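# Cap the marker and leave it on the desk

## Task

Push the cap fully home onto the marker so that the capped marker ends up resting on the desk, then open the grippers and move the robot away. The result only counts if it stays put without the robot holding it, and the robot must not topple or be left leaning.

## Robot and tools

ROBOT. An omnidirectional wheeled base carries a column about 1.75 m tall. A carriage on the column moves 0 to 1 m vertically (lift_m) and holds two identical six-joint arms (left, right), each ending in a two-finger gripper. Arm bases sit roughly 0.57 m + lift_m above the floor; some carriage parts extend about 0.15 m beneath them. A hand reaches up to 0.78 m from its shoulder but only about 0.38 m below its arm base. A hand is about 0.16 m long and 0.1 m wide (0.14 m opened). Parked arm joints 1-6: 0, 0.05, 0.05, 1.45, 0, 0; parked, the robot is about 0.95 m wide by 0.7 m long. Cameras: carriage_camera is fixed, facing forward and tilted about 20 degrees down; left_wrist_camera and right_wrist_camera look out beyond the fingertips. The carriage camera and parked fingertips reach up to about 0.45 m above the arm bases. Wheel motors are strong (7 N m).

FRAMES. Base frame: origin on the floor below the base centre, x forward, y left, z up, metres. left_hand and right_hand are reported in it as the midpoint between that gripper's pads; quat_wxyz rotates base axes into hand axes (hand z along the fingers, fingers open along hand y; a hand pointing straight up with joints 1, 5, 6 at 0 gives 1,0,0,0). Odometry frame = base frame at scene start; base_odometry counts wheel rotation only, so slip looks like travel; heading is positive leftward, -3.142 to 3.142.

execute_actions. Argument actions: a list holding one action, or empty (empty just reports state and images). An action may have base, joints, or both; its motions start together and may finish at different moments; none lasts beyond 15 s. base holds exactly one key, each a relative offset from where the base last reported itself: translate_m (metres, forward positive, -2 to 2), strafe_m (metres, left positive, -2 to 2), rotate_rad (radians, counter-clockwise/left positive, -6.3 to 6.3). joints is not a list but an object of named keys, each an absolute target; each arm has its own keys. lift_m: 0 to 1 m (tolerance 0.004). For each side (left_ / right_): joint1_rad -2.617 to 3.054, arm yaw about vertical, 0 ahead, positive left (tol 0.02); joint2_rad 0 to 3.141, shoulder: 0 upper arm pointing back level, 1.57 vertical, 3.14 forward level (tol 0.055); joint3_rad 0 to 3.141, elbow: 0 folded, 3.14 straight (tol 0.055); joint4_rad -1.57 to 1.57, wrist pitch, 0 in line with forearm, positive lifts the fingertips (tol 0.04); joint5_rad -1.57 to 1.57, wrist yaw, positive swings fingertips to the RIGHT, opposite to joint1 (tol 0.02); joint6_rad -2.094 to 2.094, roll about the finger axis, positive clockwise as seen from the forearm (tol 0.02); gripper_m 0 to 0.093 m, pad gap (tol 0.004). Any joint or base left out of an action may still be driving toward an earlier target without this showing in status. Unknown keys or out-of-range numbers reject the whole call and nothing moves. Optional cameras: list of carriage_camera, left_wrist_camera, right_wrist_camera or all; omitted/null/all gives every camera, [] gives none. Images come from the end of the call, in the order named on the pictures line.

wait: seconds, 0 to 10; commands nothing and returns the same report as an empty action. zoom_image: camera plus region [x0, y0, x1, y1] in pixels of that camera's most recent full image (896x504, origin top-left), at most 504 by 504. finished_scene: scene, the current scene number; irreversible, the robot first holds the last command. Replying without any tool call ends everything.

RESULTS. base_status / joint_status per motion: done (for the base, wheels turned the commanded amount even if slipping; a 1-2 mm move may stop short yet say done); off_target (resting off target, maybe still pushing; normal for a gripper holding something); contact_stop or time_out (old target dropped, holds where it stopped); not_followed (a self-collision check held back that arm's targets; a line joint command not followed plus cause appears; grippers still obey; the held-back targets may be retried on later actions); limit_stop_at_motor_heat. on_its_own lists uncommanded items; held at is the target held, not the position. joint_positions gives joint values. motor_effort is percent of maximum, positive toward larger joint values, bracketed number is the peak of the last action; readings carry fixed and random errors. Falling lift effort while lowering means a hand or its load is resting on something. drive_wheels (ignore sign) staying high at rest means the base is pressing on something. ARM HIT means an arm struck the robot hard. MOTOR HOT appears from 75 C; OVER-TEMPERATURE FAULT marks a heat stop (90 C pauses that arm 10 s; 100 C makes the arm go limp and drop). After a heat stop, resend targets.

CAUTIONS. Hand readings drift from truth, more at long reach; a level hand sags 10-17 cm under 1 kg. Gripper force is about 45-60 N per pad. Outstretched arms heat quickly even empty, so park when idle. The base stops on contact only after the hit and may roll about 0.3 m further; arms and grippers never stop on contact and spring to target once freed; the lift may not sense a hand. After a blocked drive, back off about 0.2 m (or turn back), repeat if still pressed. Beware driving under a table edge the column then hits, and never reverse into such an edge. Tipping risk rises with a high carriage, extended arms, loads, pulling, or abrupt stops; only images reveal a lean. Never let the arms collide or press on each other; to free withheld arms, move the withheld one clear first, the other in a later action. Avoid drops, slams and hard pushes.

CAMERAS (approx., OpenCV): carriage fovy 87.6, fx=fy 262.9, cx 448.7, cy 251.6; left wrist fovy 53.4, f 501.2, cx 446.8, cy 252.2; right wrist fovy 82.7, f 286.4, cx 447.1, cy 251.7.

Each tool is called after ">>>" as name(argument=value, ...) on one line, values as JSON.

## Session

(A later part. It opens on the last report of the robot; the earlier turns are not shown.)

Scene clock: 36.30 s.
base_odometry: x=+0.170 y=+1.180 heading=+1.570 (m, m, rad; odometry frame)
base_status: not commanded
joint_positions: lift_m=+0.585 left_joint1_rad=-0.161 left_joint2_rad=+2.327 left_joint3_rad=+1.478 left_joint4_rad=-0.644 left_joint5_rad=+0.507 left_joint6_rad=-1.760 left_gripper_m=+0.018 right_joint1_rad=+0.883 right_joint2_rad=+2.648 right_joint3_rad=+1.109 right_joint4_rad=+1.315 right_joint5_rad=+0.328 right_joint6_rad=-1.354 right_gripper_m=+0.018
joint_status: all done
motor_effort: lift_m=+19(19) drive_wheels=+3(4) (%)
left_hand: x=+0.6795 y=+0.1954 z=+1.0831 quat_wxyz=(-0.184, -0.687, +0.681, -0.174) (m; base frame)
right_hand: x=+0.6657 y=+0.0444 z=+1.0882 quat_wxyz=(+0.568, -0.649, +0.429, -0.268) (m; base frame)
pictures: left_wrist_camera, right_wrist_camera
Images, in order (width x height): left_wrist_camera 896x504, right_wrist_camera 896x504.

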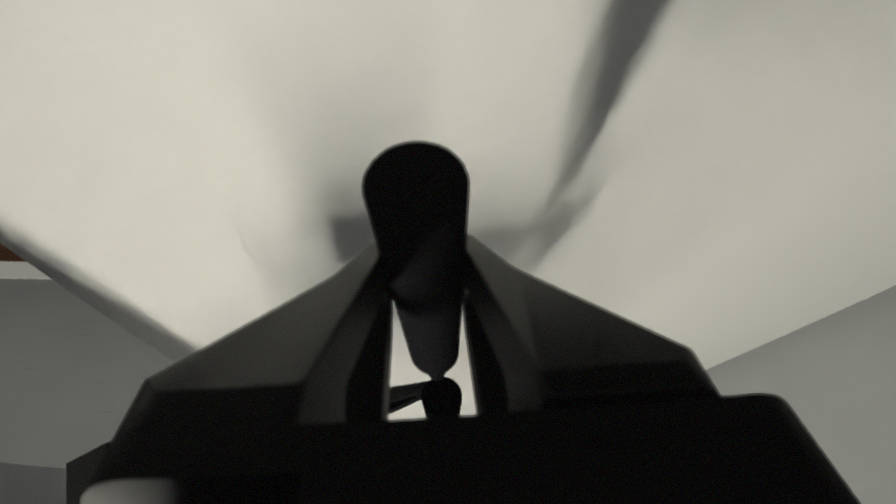

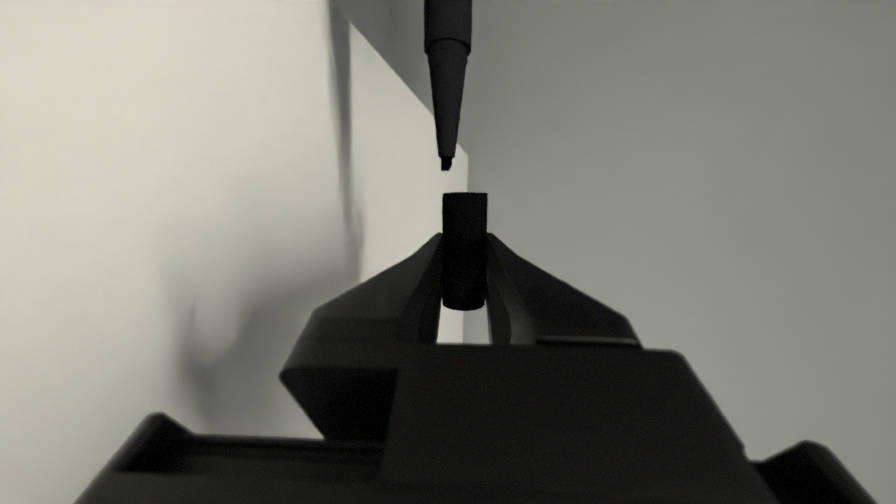

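>>> execute_actions(actions=[{"joints": {"right_joint2_rad": 2.677}}], cameras=["left_wrist_camera", "right_wrist_camera"])

Scene clock: 36.93 s.
base_odometry: x=+0.170 y=+1.180 heading=+1.570 (m, m, rad; odometry frame)
base_status: not commanded
joint_positions: lift_m=+0.585 left_joint1_rad=-0.161 left_joint2_rad=+2.327 left_joint3_rad=+1.478 left_joint4_rad=-0.644 left_joint5_rad=+0.507 left_joint6_rad=-1.760 left_gripper_m=+0.018 right_joint1_rad=+0.883 right_joint2_rad=+2.659 right_joint3_rad=+1.109 right_joint4_rad=+1.315 right_joint5_rad=+0.328 right_joint6_rad=-1.354 right_gripper_m=+0.018
joint_status: all done
motor_effort: lift_m=+19(19) drive_wheels=+3(7) (%)
left_hand: x=+0.6795 y=+0.1954 z=+1.0831 quat_wxyz=(-0.184, -0.687, +0.681, -0.174) (m; base frame)
right_hand: x=+0.6645 y=+0.0429 z=+1.0825 quat_wxyz=(+0.564, -0.653, +0.430, -0.267) (m; base frame)
pictures: left_wrist_camera, right_wrist_camera
Images, in order (width x height): left_wrist_camera 896x504, right_wrist_camera 896x504.

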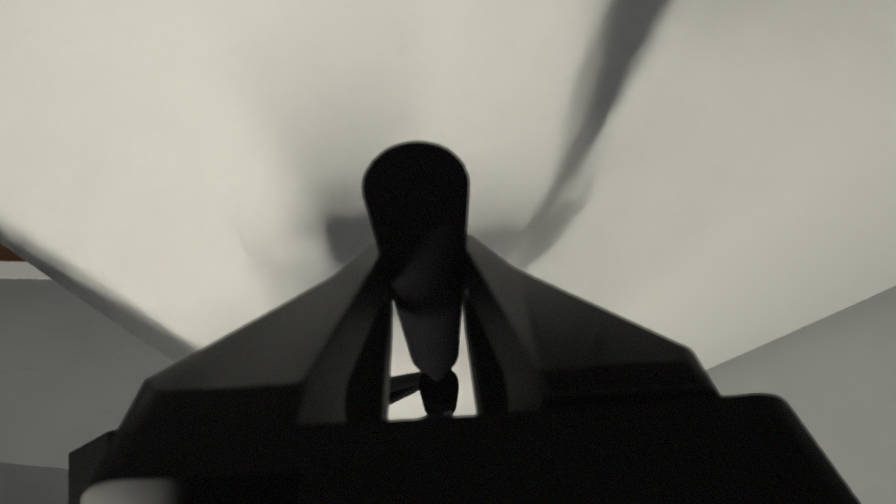

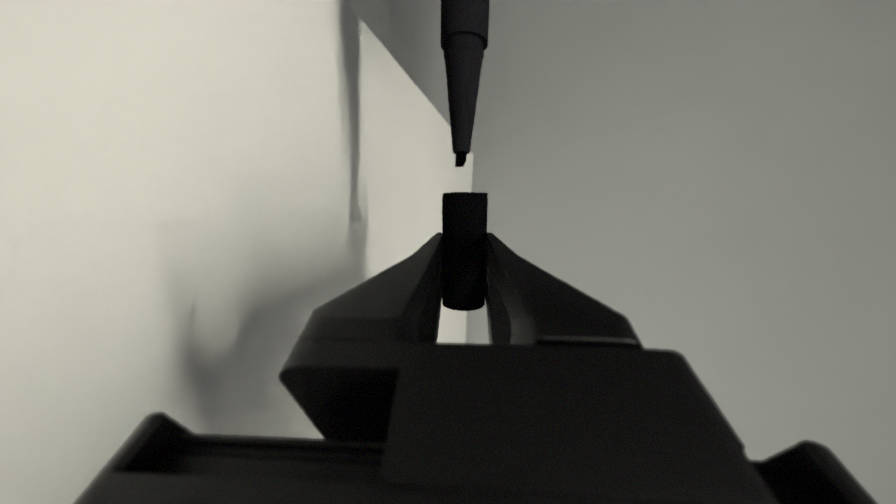

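>>> execute_actions(actions=[{"joints": {"right_joint1_rad": 0.91, "right_joint2_rad": 2.694, "right_joint3_rad": 1.203, "right_joint4_rad": 1.249, "right_joint5_rad": 0.37, "right_joint6_rad": -1.345}}], cameras=["left_wrist_camera", "right_wrist_camera"])

Scene clock: 37.97 s.
base_odometry: x=+0.170 y=+1.180 heading=+1.570 (m, m, rad; odometry frame)
base_status: not commanded
joint_positions: lift_m=+0.585 left_joint1_rad=-0.161 left_joint2_rad=+2.327 left_joint3_rad=+1.478 left_joint4_rad=-0.644 left_joint5_rad=+0.503 left_joint6_rad=-1.761 left_gripper_m=+0.018 right_joint1_rad=+0.906 right_joint2_rad=+2.681 right_joint3_rad=+1.177 right_joint4_rad=+1.249 right_joint5_rad=+0.372 right_joint6_rad=-1.351 right_gripper_m=+0.018
joint_status: all done
motor_effort: lift_m=+19(19) drive_wheels=-7(3) (%)
left_hand: x=+0.6797 y=+0.1960 z=+1.0827 quat_wxyz=(-0.183, -0.688, +0.681, -0.173) (m; base frame)
right_hand: x=+0.6676 y=+0.0554 z=+1.0768 quat_wxyz=(+0.554, -0.654, +0.435, -0.276) (m; base frame)
pictures: left_wrist_camera, right_wrist_camera
Images, in order (width x height): left_wrist_camera 896x504, right_wrist_camera 896x504.

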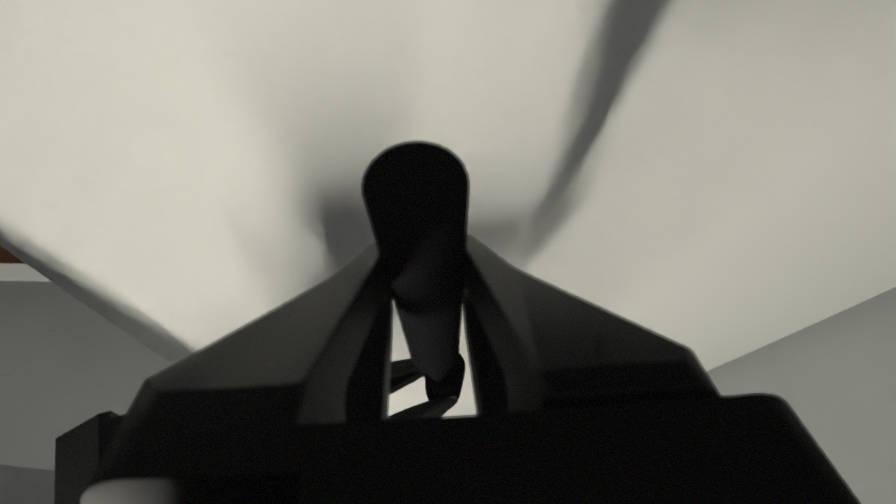

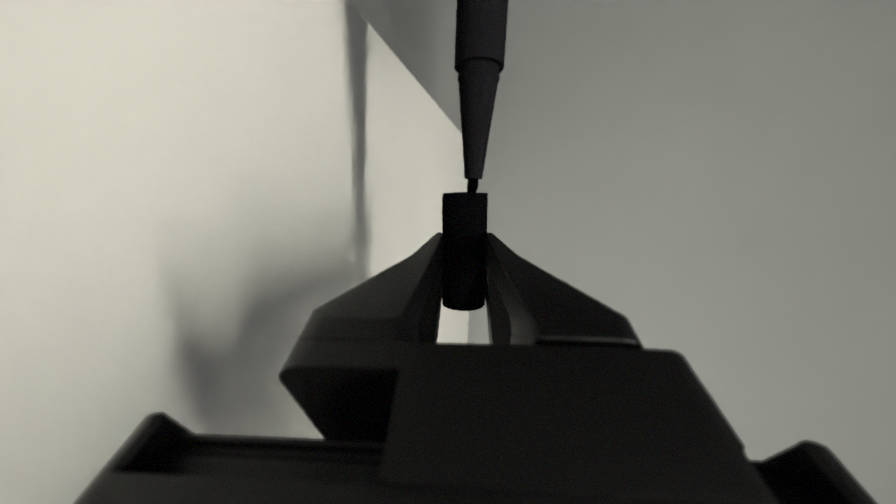

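>>> zoom_image(camera="right_wrist_camera", region=[410, 140, 530, 240])

>>> zoom_image(camera="left_wrist_camera", region=[370, 320, 510, 430])

Region (410, 140, 530, 240) of right_wrist_camera's 896x504 image, scaled by 4.200, with more detail than that image has.

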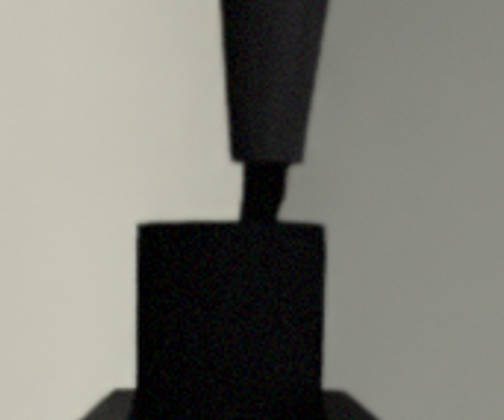

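Region (370, 320, 510, 430) of left_wrist_camera's 896x504 image, scaled by 3.600, with more detail than that image has; it fills the top 396 rows of this view, and the rest is white.

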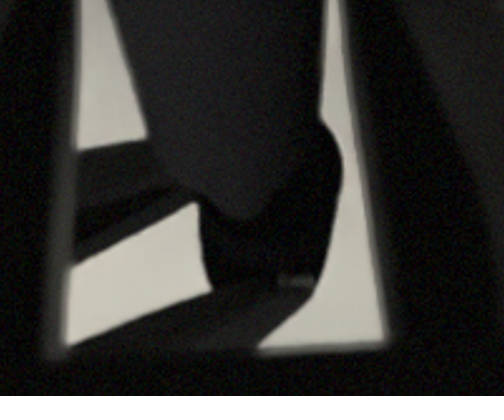

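>>> execute_actions(actions=[{"joints": {"right_joint1_rad": 0.926, "right_joint2_rad": 2.69, "right_joint3_rad": 1.232, "right_joint4_rad": 1.232, "right_joint5_rad": 0.37, "right_joint6_rad": -1.345}}], cameras=["left_wrist_camera", "right_wrist_camera"])

Scene clock: 38.77 s.
base_odometry: x=+0.170 y=+1.180 heading=+1.570 (m, m, rad; odometry frame)
base_status: not commanded
joint_positions: lift_m=+0.585 left_joint1_rad=-0.161 left_joint2_rad=+2.327 left_joint3_rad=+1.478 left_joint4_rad=-0.644 left_joint5_rad=+0.491 left_joint6_rad=-1.763 left_gripper_m=+0.018 right_joint1_rad=+0.910 right_joint2_rad=+2.681 right_joint3_rad=+1.197 right_joint4_rad=+1.221 right_joint5_rad=+0.387 right_joint6_rad=-1.351 right_gripper_m=+0.018
joint_status: all done
motor_effort: lift_m=+19(19) drive_wheels=-7(6) (%)
left_hand: x=+0.6800 y=+0.1979 z=+1.0817 quat_wxyz=(-0.178, -0.690, +0.681, -0.169) (m; base frame)
right_hand: x=+0.6696 y=+0.0583 z=+1.0767 quat_wxyz=(+0.549, -0.655, +0.438, -0.280) (m; base frame)
pictures: left_wrist_camera, right_wrist_camera
Images, in order (width x height): left_wrist_camera 896x504, right_wrist_camera 896x504.

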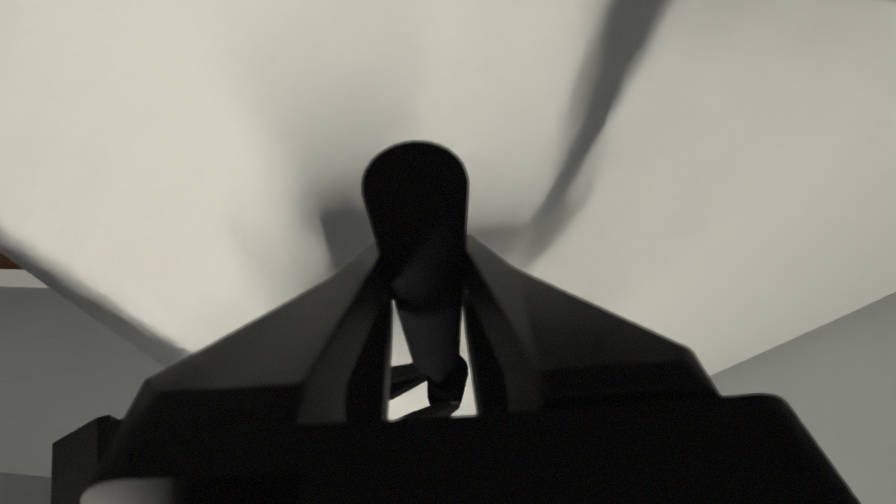

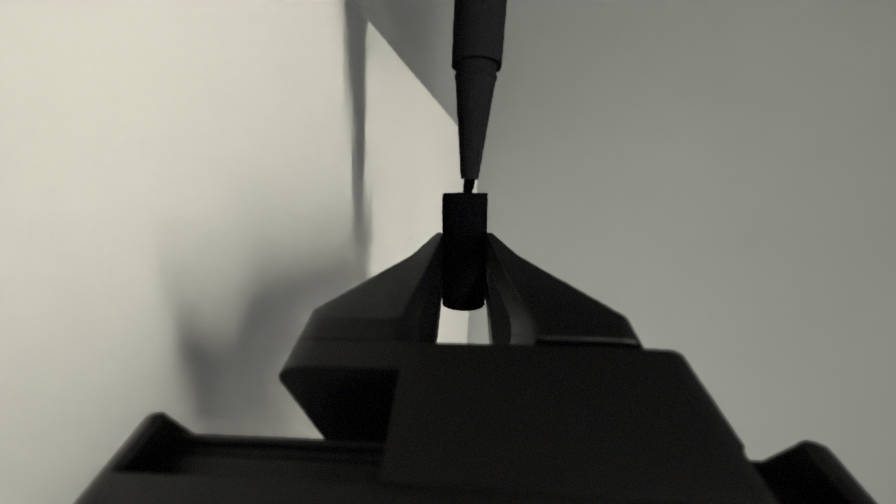

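>>> execute_actions(actions=[{"joints": {"lift_m": 0.6, "right_joint1_rad": 0.3, "right_joint2_rad": 2.322, "right_joint3_rad": 0.535, "right_joint4_rad": 0.732, "right_joint5_rad": 0.0, "right_joint6_rad": 0.0, "right_gripper_m": 0.0}}], cameras=["carriage_camera", "right_wrist_camera"])

Scene clock: 42.70 s.
base_odometry: x=+0.170 y=+1.180 heading=+1.570 (m, m, rad; odometry frame)
base_status: not commanded
joint_positions: lift_m=+0.600 left_joint1_rad=-0.161 left_joint2_rad=+2.322 left_joint3_rad=+1.478 left_joint4_rad=-0.644 left_joint5_rad=+0.505 left_joint6_rad=-1.764 left_gripper_m=+0.018 right_joint1_rad=+0.301 right_joint2_rad=+2.337 right_joint3_rad=+0.549 right_joint4_rad=+0.723 right_joint5_rad=+0.008 right_joint6_rad=-0.009 right_gripper_m=+0.018
joint_status: right_gripper_m off_target (ended at +0.018, target +0.000); the others done
motor_effort: lift_m=+19(23) drive_wheels=-7(8) (%)
left_hand: x=+0.6806 y=+0.1956 z=+1.1001 quat_wxyz=(-0.182, -0.688, +0.681, -0.175) (m; base frame)
right_hand: x=+0.5869 y=-0.2501 z=+0.9971 quat_wxyz=(+0.248, -0.148, +0.957, +0.033) (m; base frame)
pictures: carriage_camera, right_wrist_camera
Images, in order (width x height): carriage_camera 896x504, right_wrist_camera 896x504.

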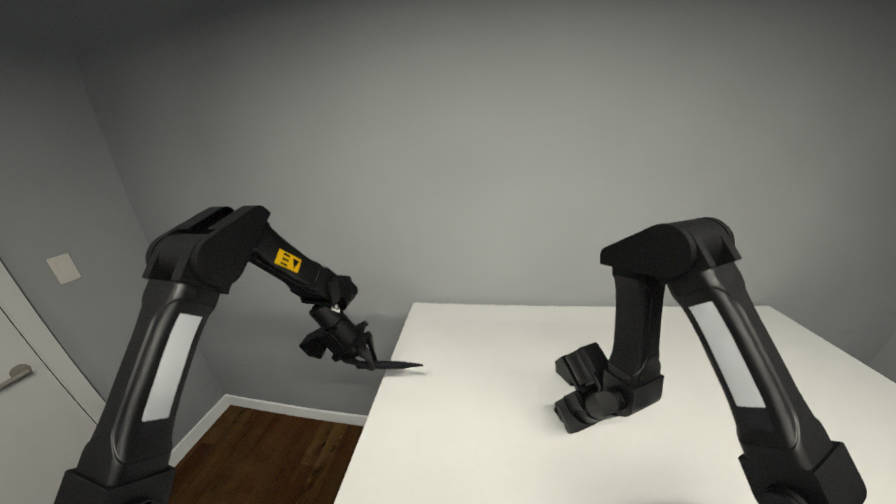

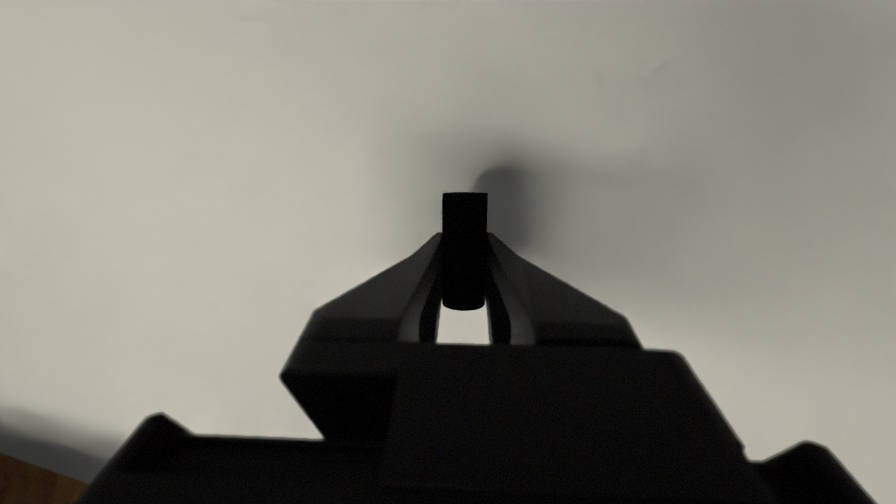

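>>> execute_actions(actions=[{"joints": {"lift_m": 0.587}}], cameras=["right_wrist_camera"])

Scene clock: 43.40 s.
base_odometry: x=+0.170 y=+1.180 heading=+1.570 (m, m, rad; odometry frame)
base_status: not commanded
joint_positions: lift_m=+0.587 left_joint1_rad=-0.161 left_joint2_rad=+2.326 left_joint3_rad=+1.478 left_joint4_rad=-0.644 left_joint5_rad=+0.507 left_joint6_rad=-1.764 left_gripper_m=+0.018 right_joint1_rad=+0.301 right_joint2_rad=+2.335 right_joint3_rad=+0.549 right_joint4_rad=+0.725 right_joint5_rad=+0.007 right_joint6_rad=-0.009 right_gripper_m=+0.018
joint_status: all done
motor_effort: lift_m=+17(17) drive_wheels=+4(5) (%)
left_hand: x=+0.6800 y=+0.1954 z=+1.0860 quat_wxyz=(-0.184, -0.688, +0.680, -0.175) (m; base frame)
right_hand: x=+0.5877 y=-0.2498 z=+0.9851 quat_wxyz=(+0.250, -0.149, +0.956, +0.033) (m; base frame)
pictures: right_wrist_camera
Images, in order (width x height): right_wrist_camera 896x504.

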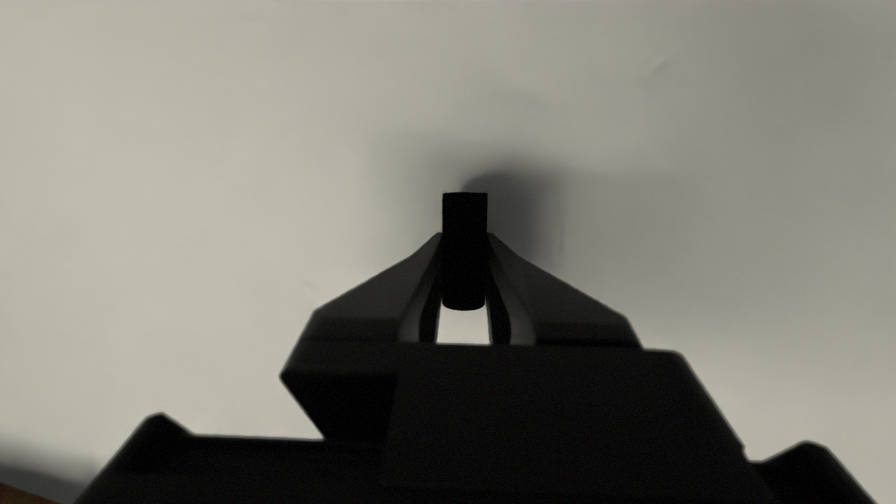

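>>> execute_actions(actions=[{"joints": {"right_gripper_m": 0.06}}], cameras=["right_wrist_camera"])

Scene clock: 44.07 s.
base_odometry: x=+0.170 y=+1.180 heading=+1.570 (m, m, rad; odometry frame)
base_status: not commanded
joint_positions: lift_m=+0.587 left_joint1_rad=-0.161 left_joint2_rad=+2.326 left_joint3_rad=+1.478 left_joint4_rad=-0.644 left_joint5_rad=+0.507 left_joint6_rad=-1.764 left_gripper_m=+0.018 right_joint1_rad=+0.301 right_joint2_rad=+2.335 right_joint3_rad=+0.549 right_joint4_rad=+0.725 right_joint5_rad=+0.007 right_joint6_rad=-0.009 right_gripper_m=+0.060
joint_status: all done
motor_effort: lift_m=+17(17) drive_wheels=+3(7) (%)
left_hand: x=+0.6800 y=+0.1954 z=+1.0860 quat_wxyz=(-0.184, -0.688, +0.680, -0.175) (m; base frame)
right_hand: x=+0.5877 y=-0.2498 z=+0.9851 quat_wxyz=(+0.250, -0.149, +0.956, +0.033) (m; base frame)
pictures: right_wrist_camera
Images, in order (width x height): right_wrist_camera 896x504.

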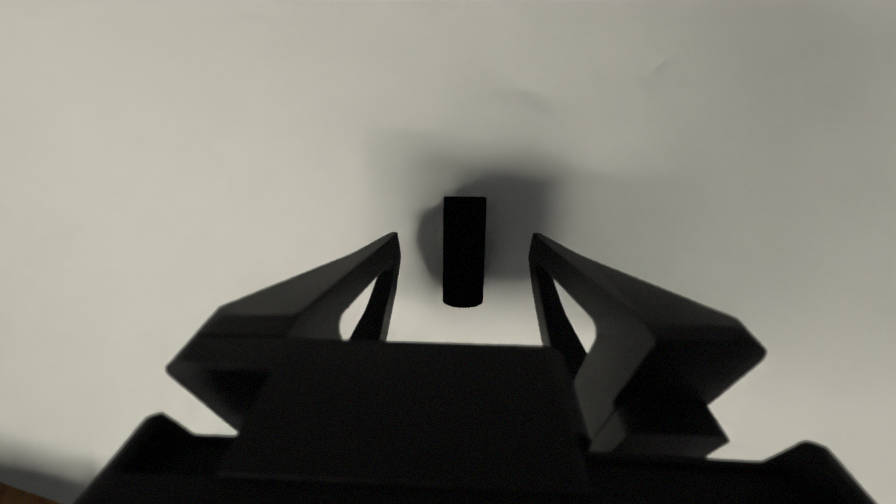

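>>> execute_actions(actions=[{"joints": {"lift_m": 0.597, "right_joint3_rad": 1.826, "right_joint4_rad": -1.158, "right_gripper_m": 0.07}}], cameras=[])

>>> execute_actions(actions=[{"joints": {"right_joint2_rad": 2.735}}], cameras=["carriage_camera", "right_wrist_camera"])

Scene clock: 46.20 s.
base_odometry: x=+0.170 y=+1.180 heading=+1.570 (m, m, rad; odometry frame)
base_status: not commanded
joint_positions: lift_m=+0.597 left_joint1_rad=-0.161 left_joint2_rad=+2.321 left_joint3_rad=+1.478 left_joint4_rad=-0.641 left_joint5_rad=+0.508 left_joint6_rad=-1.764 left_gripper_m=+0.018 right_joint1_rad=+0.301 right_joint2_rad=+2.335 right_joint3_rad=+1.806 right_joint4_rad=-1.149 right_joint5_rad=+0.006 right_joint6_rad=-0.009 right_gripper_m=+0.070
joint_status: all done
motor_effort: lift_m=+18(22) drive_wheels=-7(5) (%)
left_hand: x=+0.6813 y=+0.1951 z=+1.0979 quat_wxyz=(-0.182, -0.687, +0.681, -0.178) (m; base frame)
right_hand: x=+0.6728 y=-0.2232 z=+1.1455 quat_wxyz=(-0.053, -0.154, +0.987, -0.011) (m; base frame)
pictures: none
No camera images: the call's "cameras" was empty. Leave "cameras" out to get every camera's image.

Scene clock: 47.23 s.
base_odometry: x=+0.170 y=+1.180 heading=+1.570 (m, m, rad; odometry frame)
base_status: not commanded
joint_positions: lift_m=+0.597 left_joint1_rad=-0.161 left_joint2_rad=+2.321 left_joint3_rad=+1.478 left_joint4_rad=-0.641 left_joint5_rad=+0.508 left_joint6_rad=-1.764 left_gripper_m=+0.018 right_joint1_rad=+0.301 right_joint2_rad=+2.747 right_joint3_rad=+1.815 right_joint4_rad=-1.150 right_joint5_rad=+0.006 right_joint6_rad=-0.009 right_gripper_m=+0.070
joint_status: all done
motor_effort: lift_m=+18(18) drive_wheels=-7(7) (%)
left_hand: x=+0.6813 y=+0.1951 z=+1.0979 quat_wxyz=(-0.182, -0.687, +0.681, -0.178) (m; base frame)
right_hand: x=+0.5961 y=-0.2470 z=+0.9973 quat_wxyz=(-0.249, -0.150, +0.956, -0.040) (m; base frame)
pictures: carriage_camera, right_wrist_camera
Images, in order (width x height): carriage_camera 896x504, right_wrist_camera 896x504.

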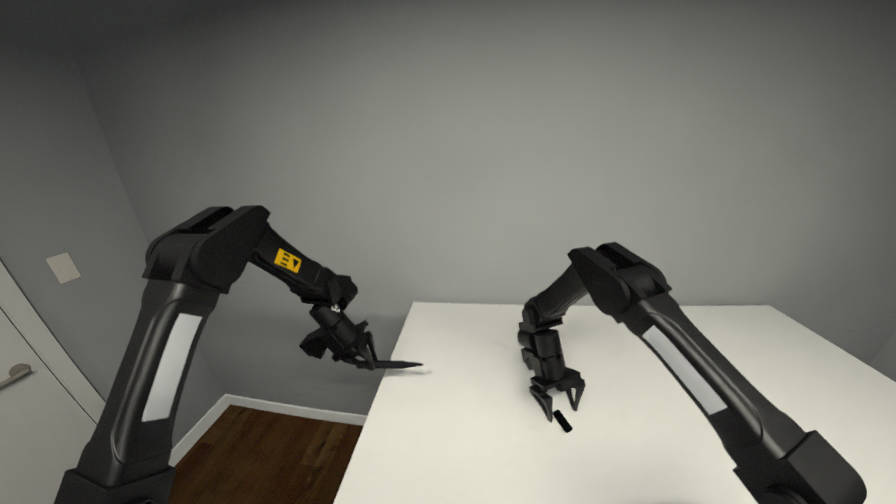

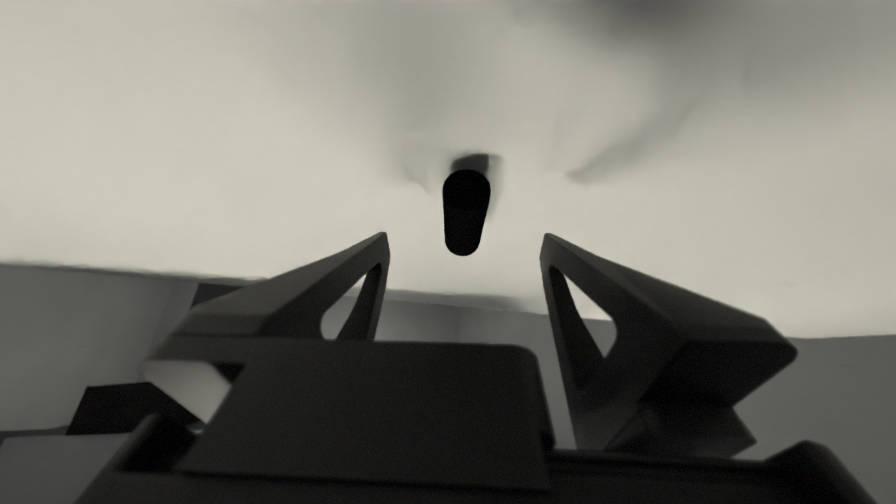

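>>> execute_actions(actions=[{"joints": {"lift_m": 0.578}}], cameras=["right_wrist_camera"])

Scene clock: 48.10 s.
base_odometry: x=+0.170 y=+1.180 heading=+1.570 (m, m, rad; odometry frame)
base_status: not commanded
joint_positions: lift_m=+0.578 left_joint1_rad=-0.161 left_joint2_rad=+2.325 left_joint3_rad=+1.478 left_joint4_rad=-0.642 left_joint5_rad=+0.508 left_joint6_rad=-1.764 left_gripper_m=+0.018 right_joint1_rad=+0.301 right_joint2_rad=+2.743 right_joint3_rad=+1.815 right_joint4_rad=-1.151 right_joint5_rad=+0.006 right_joint6_rad=-0.009 right_gripper_m=+0.070
joint_status: all done
motor_effort: lift_m=+17(17) drive_wheels=-7(8) (%)
left_hand: x=+0.6804 y=+0.1951 z=+1.0773 quat_wxyz=(-0.184, -0.687, +0.680, -0.176) (m; base frame)
right_hand: x=+0.5967 y=-0.2467 z=+0.9797 quat_wxyz=(-0.249, -0.150, +0.956, -0.040) (m; base frame)
pictures: right_wrist_camera
Images, in order (width x height): right_wrist_camera 896x504.

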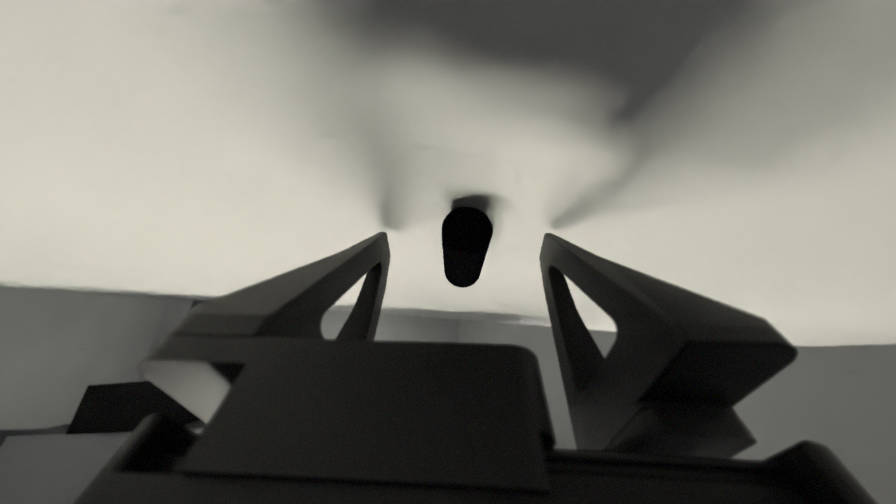

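>>> execute_actions(actions=[{"joints": {"lift_m": 0.574, "right_gripper_m": 0.0}}], cameras=["right_wrist_camera"])

Scene clock: 48.90 s.
base_odometry: x=+0.170 y=+1.180 heading=+1.570 (m, m, rad; odometry frame)
base_status: not commanded
joint_positions: lift_m=+0.574 left_joint1_rad=-0.161 left_joint2_rad=+2.326 left_joint3_rad=+1.478 left_joint4_rad=-0.643 left_joint5_rad=+0.508 left_joint6_rad=-1.764 left_gripper_m=+0.018 right_joint1_rad=+0.301 right_joint2_rad=+2.742 right_joint3_rad=+1.815 right_joint4_rad=-1.158 right_joint5_rad=+0.002 right_joint6_rad=-0.009 right_gripper_m=+0.019
joint_status: right_gripper_m off_target (ended at +0.019, target +0.000); the others done
motor_effort: lift_m=+16(17) drive_wheels=+3(8) (%)
left_hand: x=+0.6800 y=+0.1952 z=+1.0731 quat_wxyz=(-0.184, -0.688, +0.680, -0.175) (m; base frame)
right_hand: x=+0.5954 y=-0.2463 z=+0.9770 quat_wxyz=(-0.252, -0.149, +0.956, -0.038) (m; base frame)
pictures: right_wrist_camera
Images, in order (width x height): right_wrist_camera 896x504.

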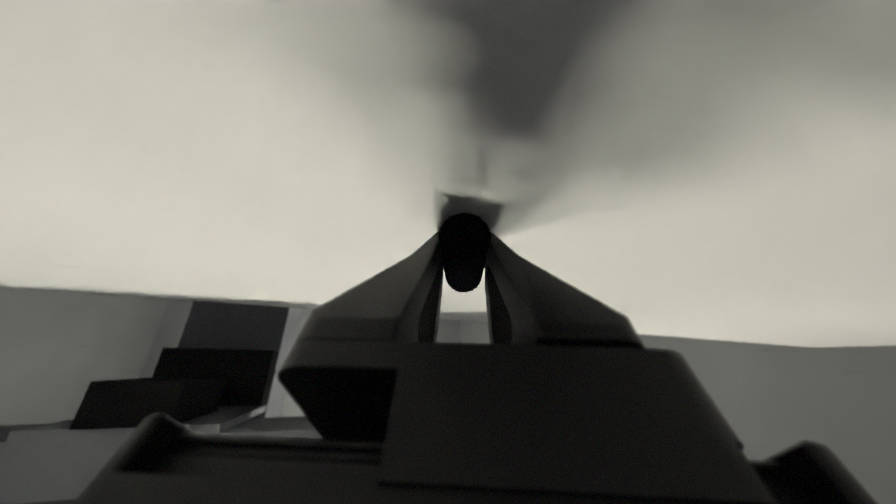

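>>> execute_actions(actions=[{"joints": {"lift_m": 0.585, "right_joint1_rad": 0.45, "right_joint2_rad": 2.45, "right_joint4_rad": 0.4, "right_joint5_rad": 0.313, "right_joint6_rad": 1.55, "right_gripper_m": 0.0}}], cameras=[])

>>> execute_actions(actions=[{"joints": {"right_joint1_rad": 0.72, "right_joint2_rad": 2.648, "right_joint3_rad": 1.06, "right_joint4_rad": 1.352, "right_joint5_rad": 0.316, "right_joint6_rad": 1.785}}], cameras=[])

>>> execute_actions(actions=[{"joints": {"right_joint1_rad": 0.864}}])

Scene clock: 51.33 s.
base_odometry: x=+0.170 y=+1.180 heading=+1.570 (m, m, rad; odometry frame)
base_status: not commanded
joint_positions: lift_m=+0.585 left_joint1_rad=-0.161 left_joint2_rad=+2.323 left_joint3_rad=+1.478 left_joint4_rad=-0.641 left_joint5_rad=+0.509 left_joint6_rad=-1.764 left_gripper_m=+0.018 right_joint1_rad=+0.453 right_joint2_rad=+2.444 right_joint3_rad=+1.815 right_joint4_rad=+0.390 right_joint5_rad=+0.307 right_joint6_rad=+1.540 right_gripper_m=+0.019
joint_status: right_gripper_m off_target (ended at +0.019, target +0.000); the others done
motor_effort: lift_m=+19(23) drive_wheels=+3(8) (%)
left_hand: x=+0.6810 y=+0.1949 z=+1.0851 quat_wxyz=(-0.183, -0.687, +0.680, -0.177) (m; base frame)
right_hand: x=+0.9134 y=-0.0920 z=+1.2767 quat_wxyz=(+0.432, +0.483, +0.616, +0.447) (m; base frame)
pictures: none
No camera images: the call's "cameras" was empty. Leave "cameras" out to get every camera's image.

Scene clock: 52.73 s.
base_odometry: x=+0.170 y=+1.180 heading=+1.570 (m, m, rad; odometry frame)
base_status: not commanded
joint_positions: lift_m=+0.585 left_joint1_rad=-0.161 left_joint2_rad=+2.323 left_joint3_rad=+1.478 left_joint4_rad=-0.641 left_joint5_rad=+0.509 left_joint6_rad=-1.764 left_gripper_m=+0.018 right_joint1_rad=+0.718 right_joint2_rad=+2.670 right_joint3_rad=+1.079 right_joint4_rad=+1.336 right_joint5_rad=+0.311 right_joint6_rad=+1.777 right_gripper_m=+0.019
joint_status: all done
motor_effort: lift_m=+19(19) drive_wheels=+3(7) (%)
left_hand: x=+0.6810 y=+0.1949 z=+1.0851 quat_wxyz=(-0.183, -0.687, +0.680, -0.177) (m; base frame)
right_hand: x=+0.7147 y=-0.0303 z=+1.0729 quat_wxyz=(+0.308, +0.477, +0.627, +0.534) (m; base frame)
pictures: none
No camera images: the call's "cameras" was empty. Leave "cameras" out to get every camera's image.

Scene clock: 53.60 s.
base_odometry: x=+0.170 y=+1.180 heading=+1.570 (m, m, rad; odometry frame)
base_status: not commanded
joint_positions: lift_m=+0.585 left_joint1_rad=-0.161 left_joint2_rad=+2.323 left_joint3_rad=+1.478 left_joint4_rad=-0.641 left_joint5_rad=+0.509 left_joint6_rad=-1.764 left_gripper_m=+0.018 right_joint1_rad=+0.870 right_joint2_rad=+2.670 right_joint3_rad=+1.079 right_joint4_rad=+1.336 right_joint5_rad=+0.313 right_joint6_rad=+1.777 right_gripper_m=+0.019
joint_status: all done
motor_effort: lift_m=+19(19) drive_wheels=+3(7) (%)
left_hand: x=+0.6810 y=+0.1949 z=+1.0851 quat_wxyz=(-0.183, -0.687, +0.680, -0.177) (m; base frame)
right_hand: x=+0.6620 y=+0.0326 z=+1.0730 quat_wxyz=(+0.267, +0.428, +0.661, +0.555) (m; base frame)
pictures: carriage_camera, left_wrist_camera, right_wrist_camera
Images, in order (width x height): carriage_camera 896x504, left_wrist_camera 896x504, right_wrist_camera 896x504.

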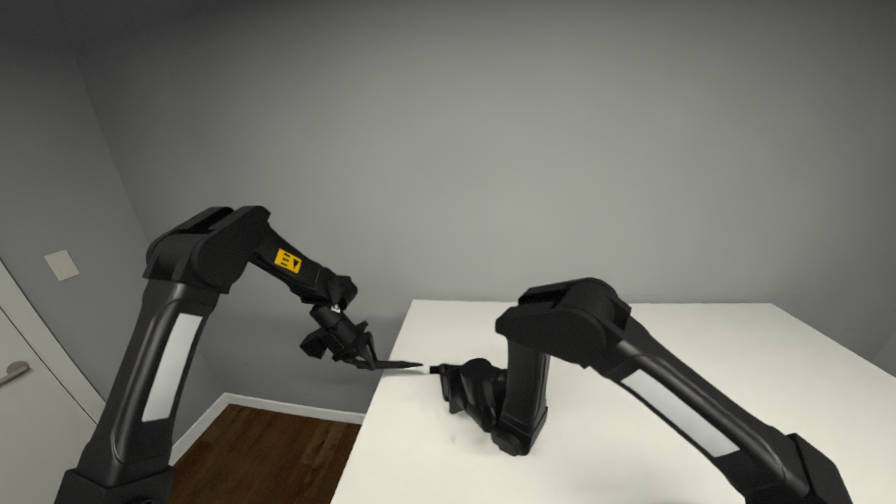

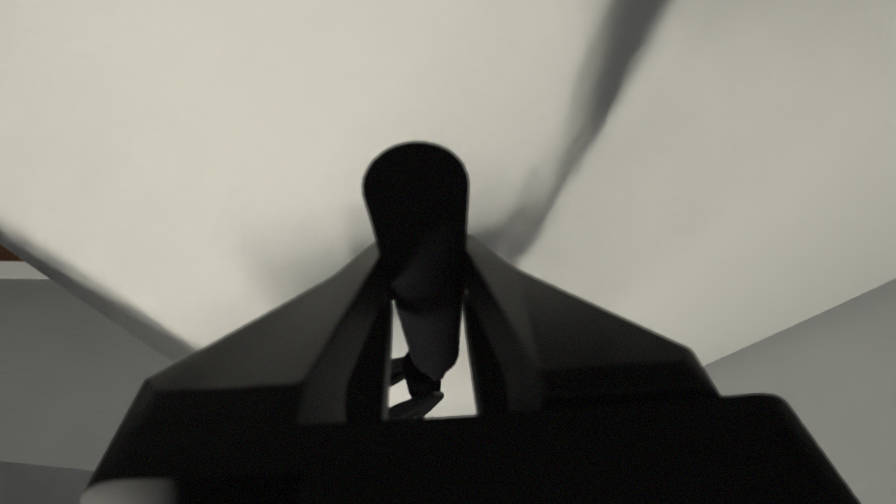

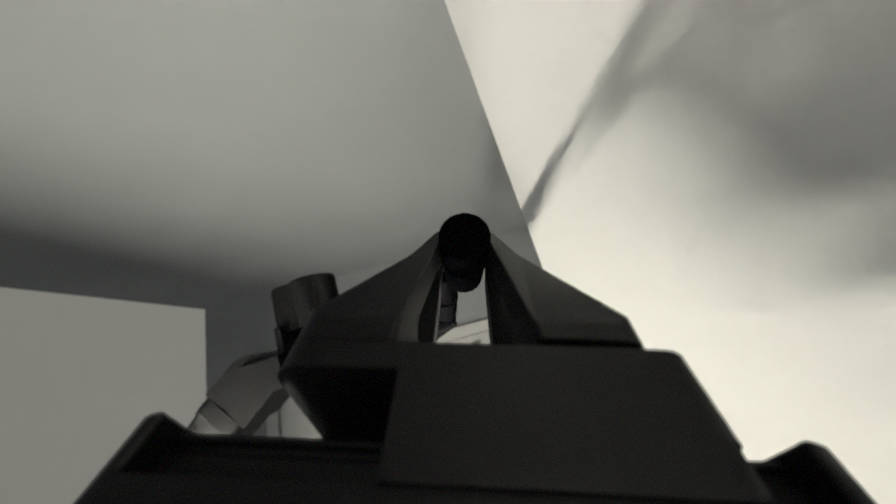

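>>> zoom_image(camera="left_wrist_camera", region=[370, 320, 510, 430])

>>> zoom_image(camera="carriage_camera", region=[350, 335, 480, 400])

Region (370, 320, 510, 430) of left_wrist_camera's 896x504 image, scaled by 3.600, with more detail than that image has; it fills the top 396 rows of this view, and the rest is white.

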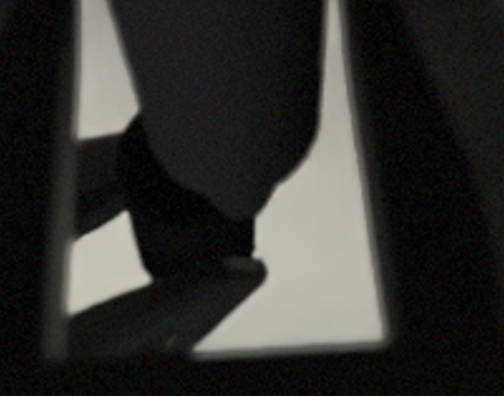

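Region (350, 335, 480, 400) of carriage_camera's 896x504 image, scaled by 3.877, with more detail than that image has.

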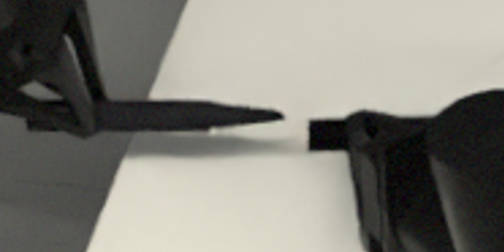

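>>> execute_actions(actions=[{"joints": {"right_joint1_rad": 0.855, "right_joint2_rad": 2.637, "right_joint3_rad": 1.117, "right_joint4_rad": 1.312}}], cameras=["left_wrist_camera", "right_wrist_camera"])

Scene clock: 54.57 s.
base_odometry: x=+0.170 y=+1.180 heading=+1.570 (m, m, rad; odometry frame)
base_status: not commanded
joint_positions: lift_m=+0.585 left_joint1_rad=-0.161 left_joint2_rad=+2.323 left_joint3_rad=+1.478 left_joint4_rad=-0.641 left_joint5_rad=+0.509 left_joint6_rad=-1.764 left_gripper_m=+0.018 right_joint1_rad=+0.861 right_joint2_rad=+2.662 right_joint3_rad=+1.094 right_joint4_rad=+1.314 right_joint5_rad=+0.313 right_joint6_rad=+1.777 right_gripper_m=+0.019
joint_status: all done
motor_effort: lift_m=+19(19) drive_wheels=+3(3) (%)
left_hand: x=+0.6810 y=+0.1949 z=+1.0851 quat_wxyz=(-0.183, -0.687, +0.680, -0.177) (m; base frame)
right_hand: x=+0.6685 y=+0.0325 z=+1.0761 quat_wxyz=(+0.270, +0.431, +0.659, +0.554) (m; base frame)
pictures: left_wrist_camera, right_wrist_camera
Images, in order (width x height): left_wrist_camera 896x504, right_wrist_camera 896x504.

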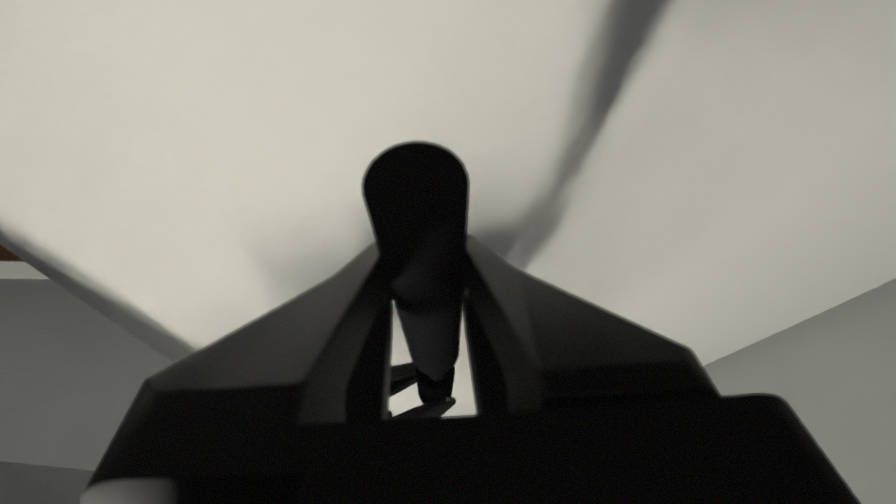

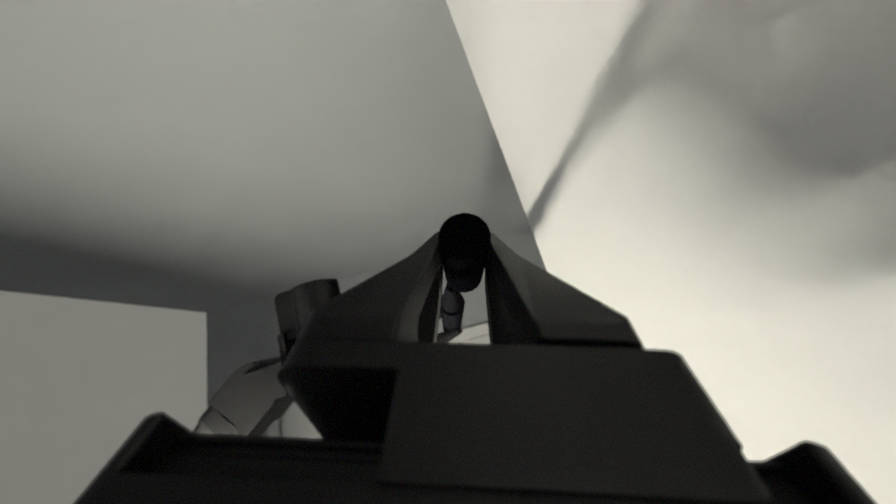

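>>> execute_actions(actions=[{"joints": {"right_joint1_rad": 0.876, "right_joint2_rad": 2.65, "right_joint3_rad": 1.15, "right_joint4_rad": 1.298, "right_joint5_rad": 0.33}}], cameras=["left_wrist_camera", "right_wrist_camera"])

Scene clock: 55.40 s.
base_odometry: x=+0.170 y=+1.180 heading=+1.570 (m, m, rad; odometry frame)
base_status: not commanded
joint_positions: lift_m=+0.585 left_joint1_rad=-0.161 left_joint2_rad=+2.323 left_joint3_rad=+1.478 left_joint4_rad=-0.641 left_joint5_rad=+0.509 left_joint6_rad=-1.764 left_gripper_m=+0.018 right_joint1_rad=+0.870 right_joint2_rad=+2.662 right_joint3_rad=+1.129 right_joint4_rad=+1.298 right_joint5_rad=+0.326 right_joint6_rad=+1.777 right_gripper_m=+0.019
joint_status: all done
motor_effort: lift_m=+19(19) drive_wheels=+3(4) (%)
left_hand: x=+0.6810 y=+0.1949 z=+1.0851 quat_wxyz=(-0.183, -0.687, +0.680, -0.177) (m; base frame)
right_hand: x=+0.6723 y=+0.0417 z=+1.0831 quat_wxyz=(+0.273, +0.430, +0.652, +0.561) (m; base frame)
pictures: left_wrist_camera, right_wrist_camera
Images, in order (width x height): left_wrist_camera 896x504, right_wrist_camera 896x504.

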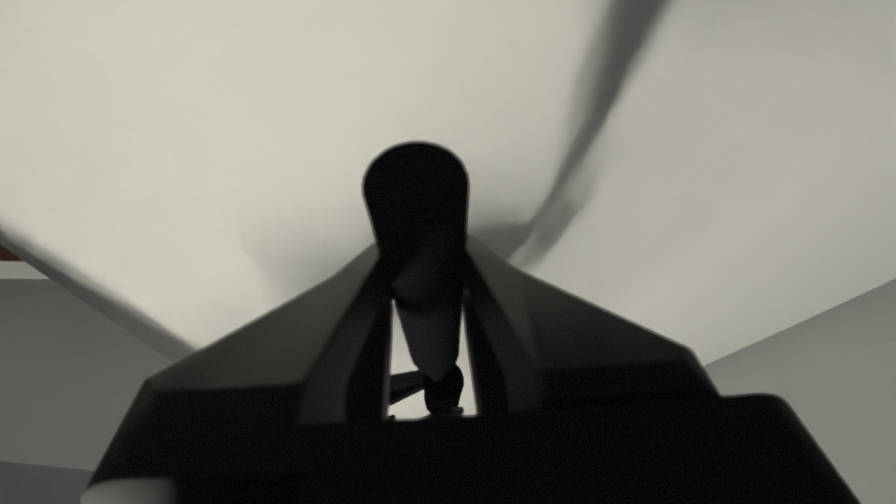

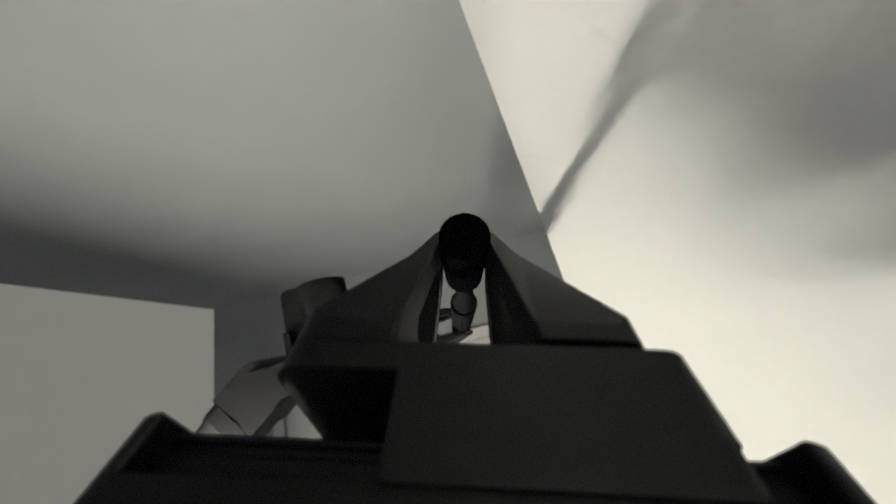

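>>> execute_actions(actions=[{"joints": {"right_joint1_rad": 0.911, "right_joint2_rad": 2.691, "right_joint3_rad": 1.228, "right_joint4_rad": 1.229, "right_joint5_rad": 0.362, "right_joint6_rad": 1.795}}], cameras=["left_wrist_camera", "right_wrist_camera"])

Scene clock: 56.20 s.
base_odometry: x=+0.170 y=+1.180 heading=+1.570 (m, m, rad; odometry frame)
base_status: not commanded
joint_positions: lift_m=+0.585 left_joint1_rad=-0.161 left_joint2_rad=+2.323 left_joint3_rad=+1.478 left_joint4_rad=-0.641 left_joint5_rad=+0.509 left_joint6_rad=-1.764 left_gripper_m=+0.018 right_joint1_rad=+0.912 right_joint2_rad=+2.677 right_joint3_rad=+1.208 right_joint4_rad=+1.233 right_joint5_rad=+0.359 right_joint6_rad=+1.786 right_gripper_m=+0.019
joint_status: all done
motor_effort: lift_m=+19(19) drive_wheels=+3(7) (%)
left_hand: x=+0.6810 y=+0.1949 z=+1.0851 quat_wxyz=(-0.183, -0.687, +0.680, -0.177) (m; base frame)
right_hand: x=+0.6694 y=+0.0669 z=+1.0851 quat_wxyz=(+0.271, +0.427, +0.653, +0.564) (m; base frame)
pictures: left_wrist_camera, right_wrist_camera
Images, in order (width x height): left_wrist_camera 896x504, right_wrist_camera 896x504.

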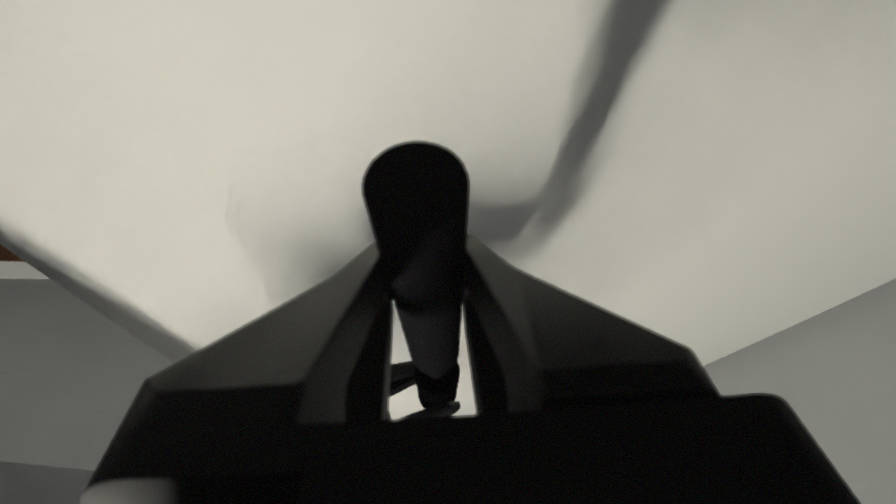

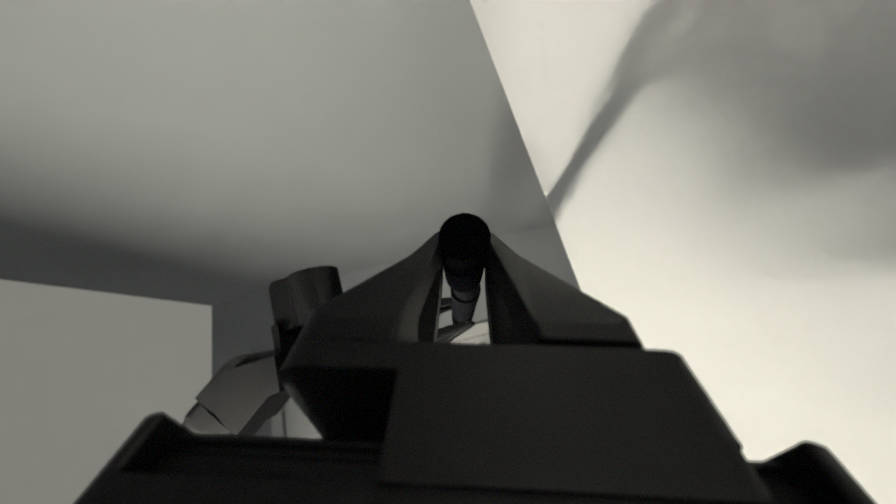

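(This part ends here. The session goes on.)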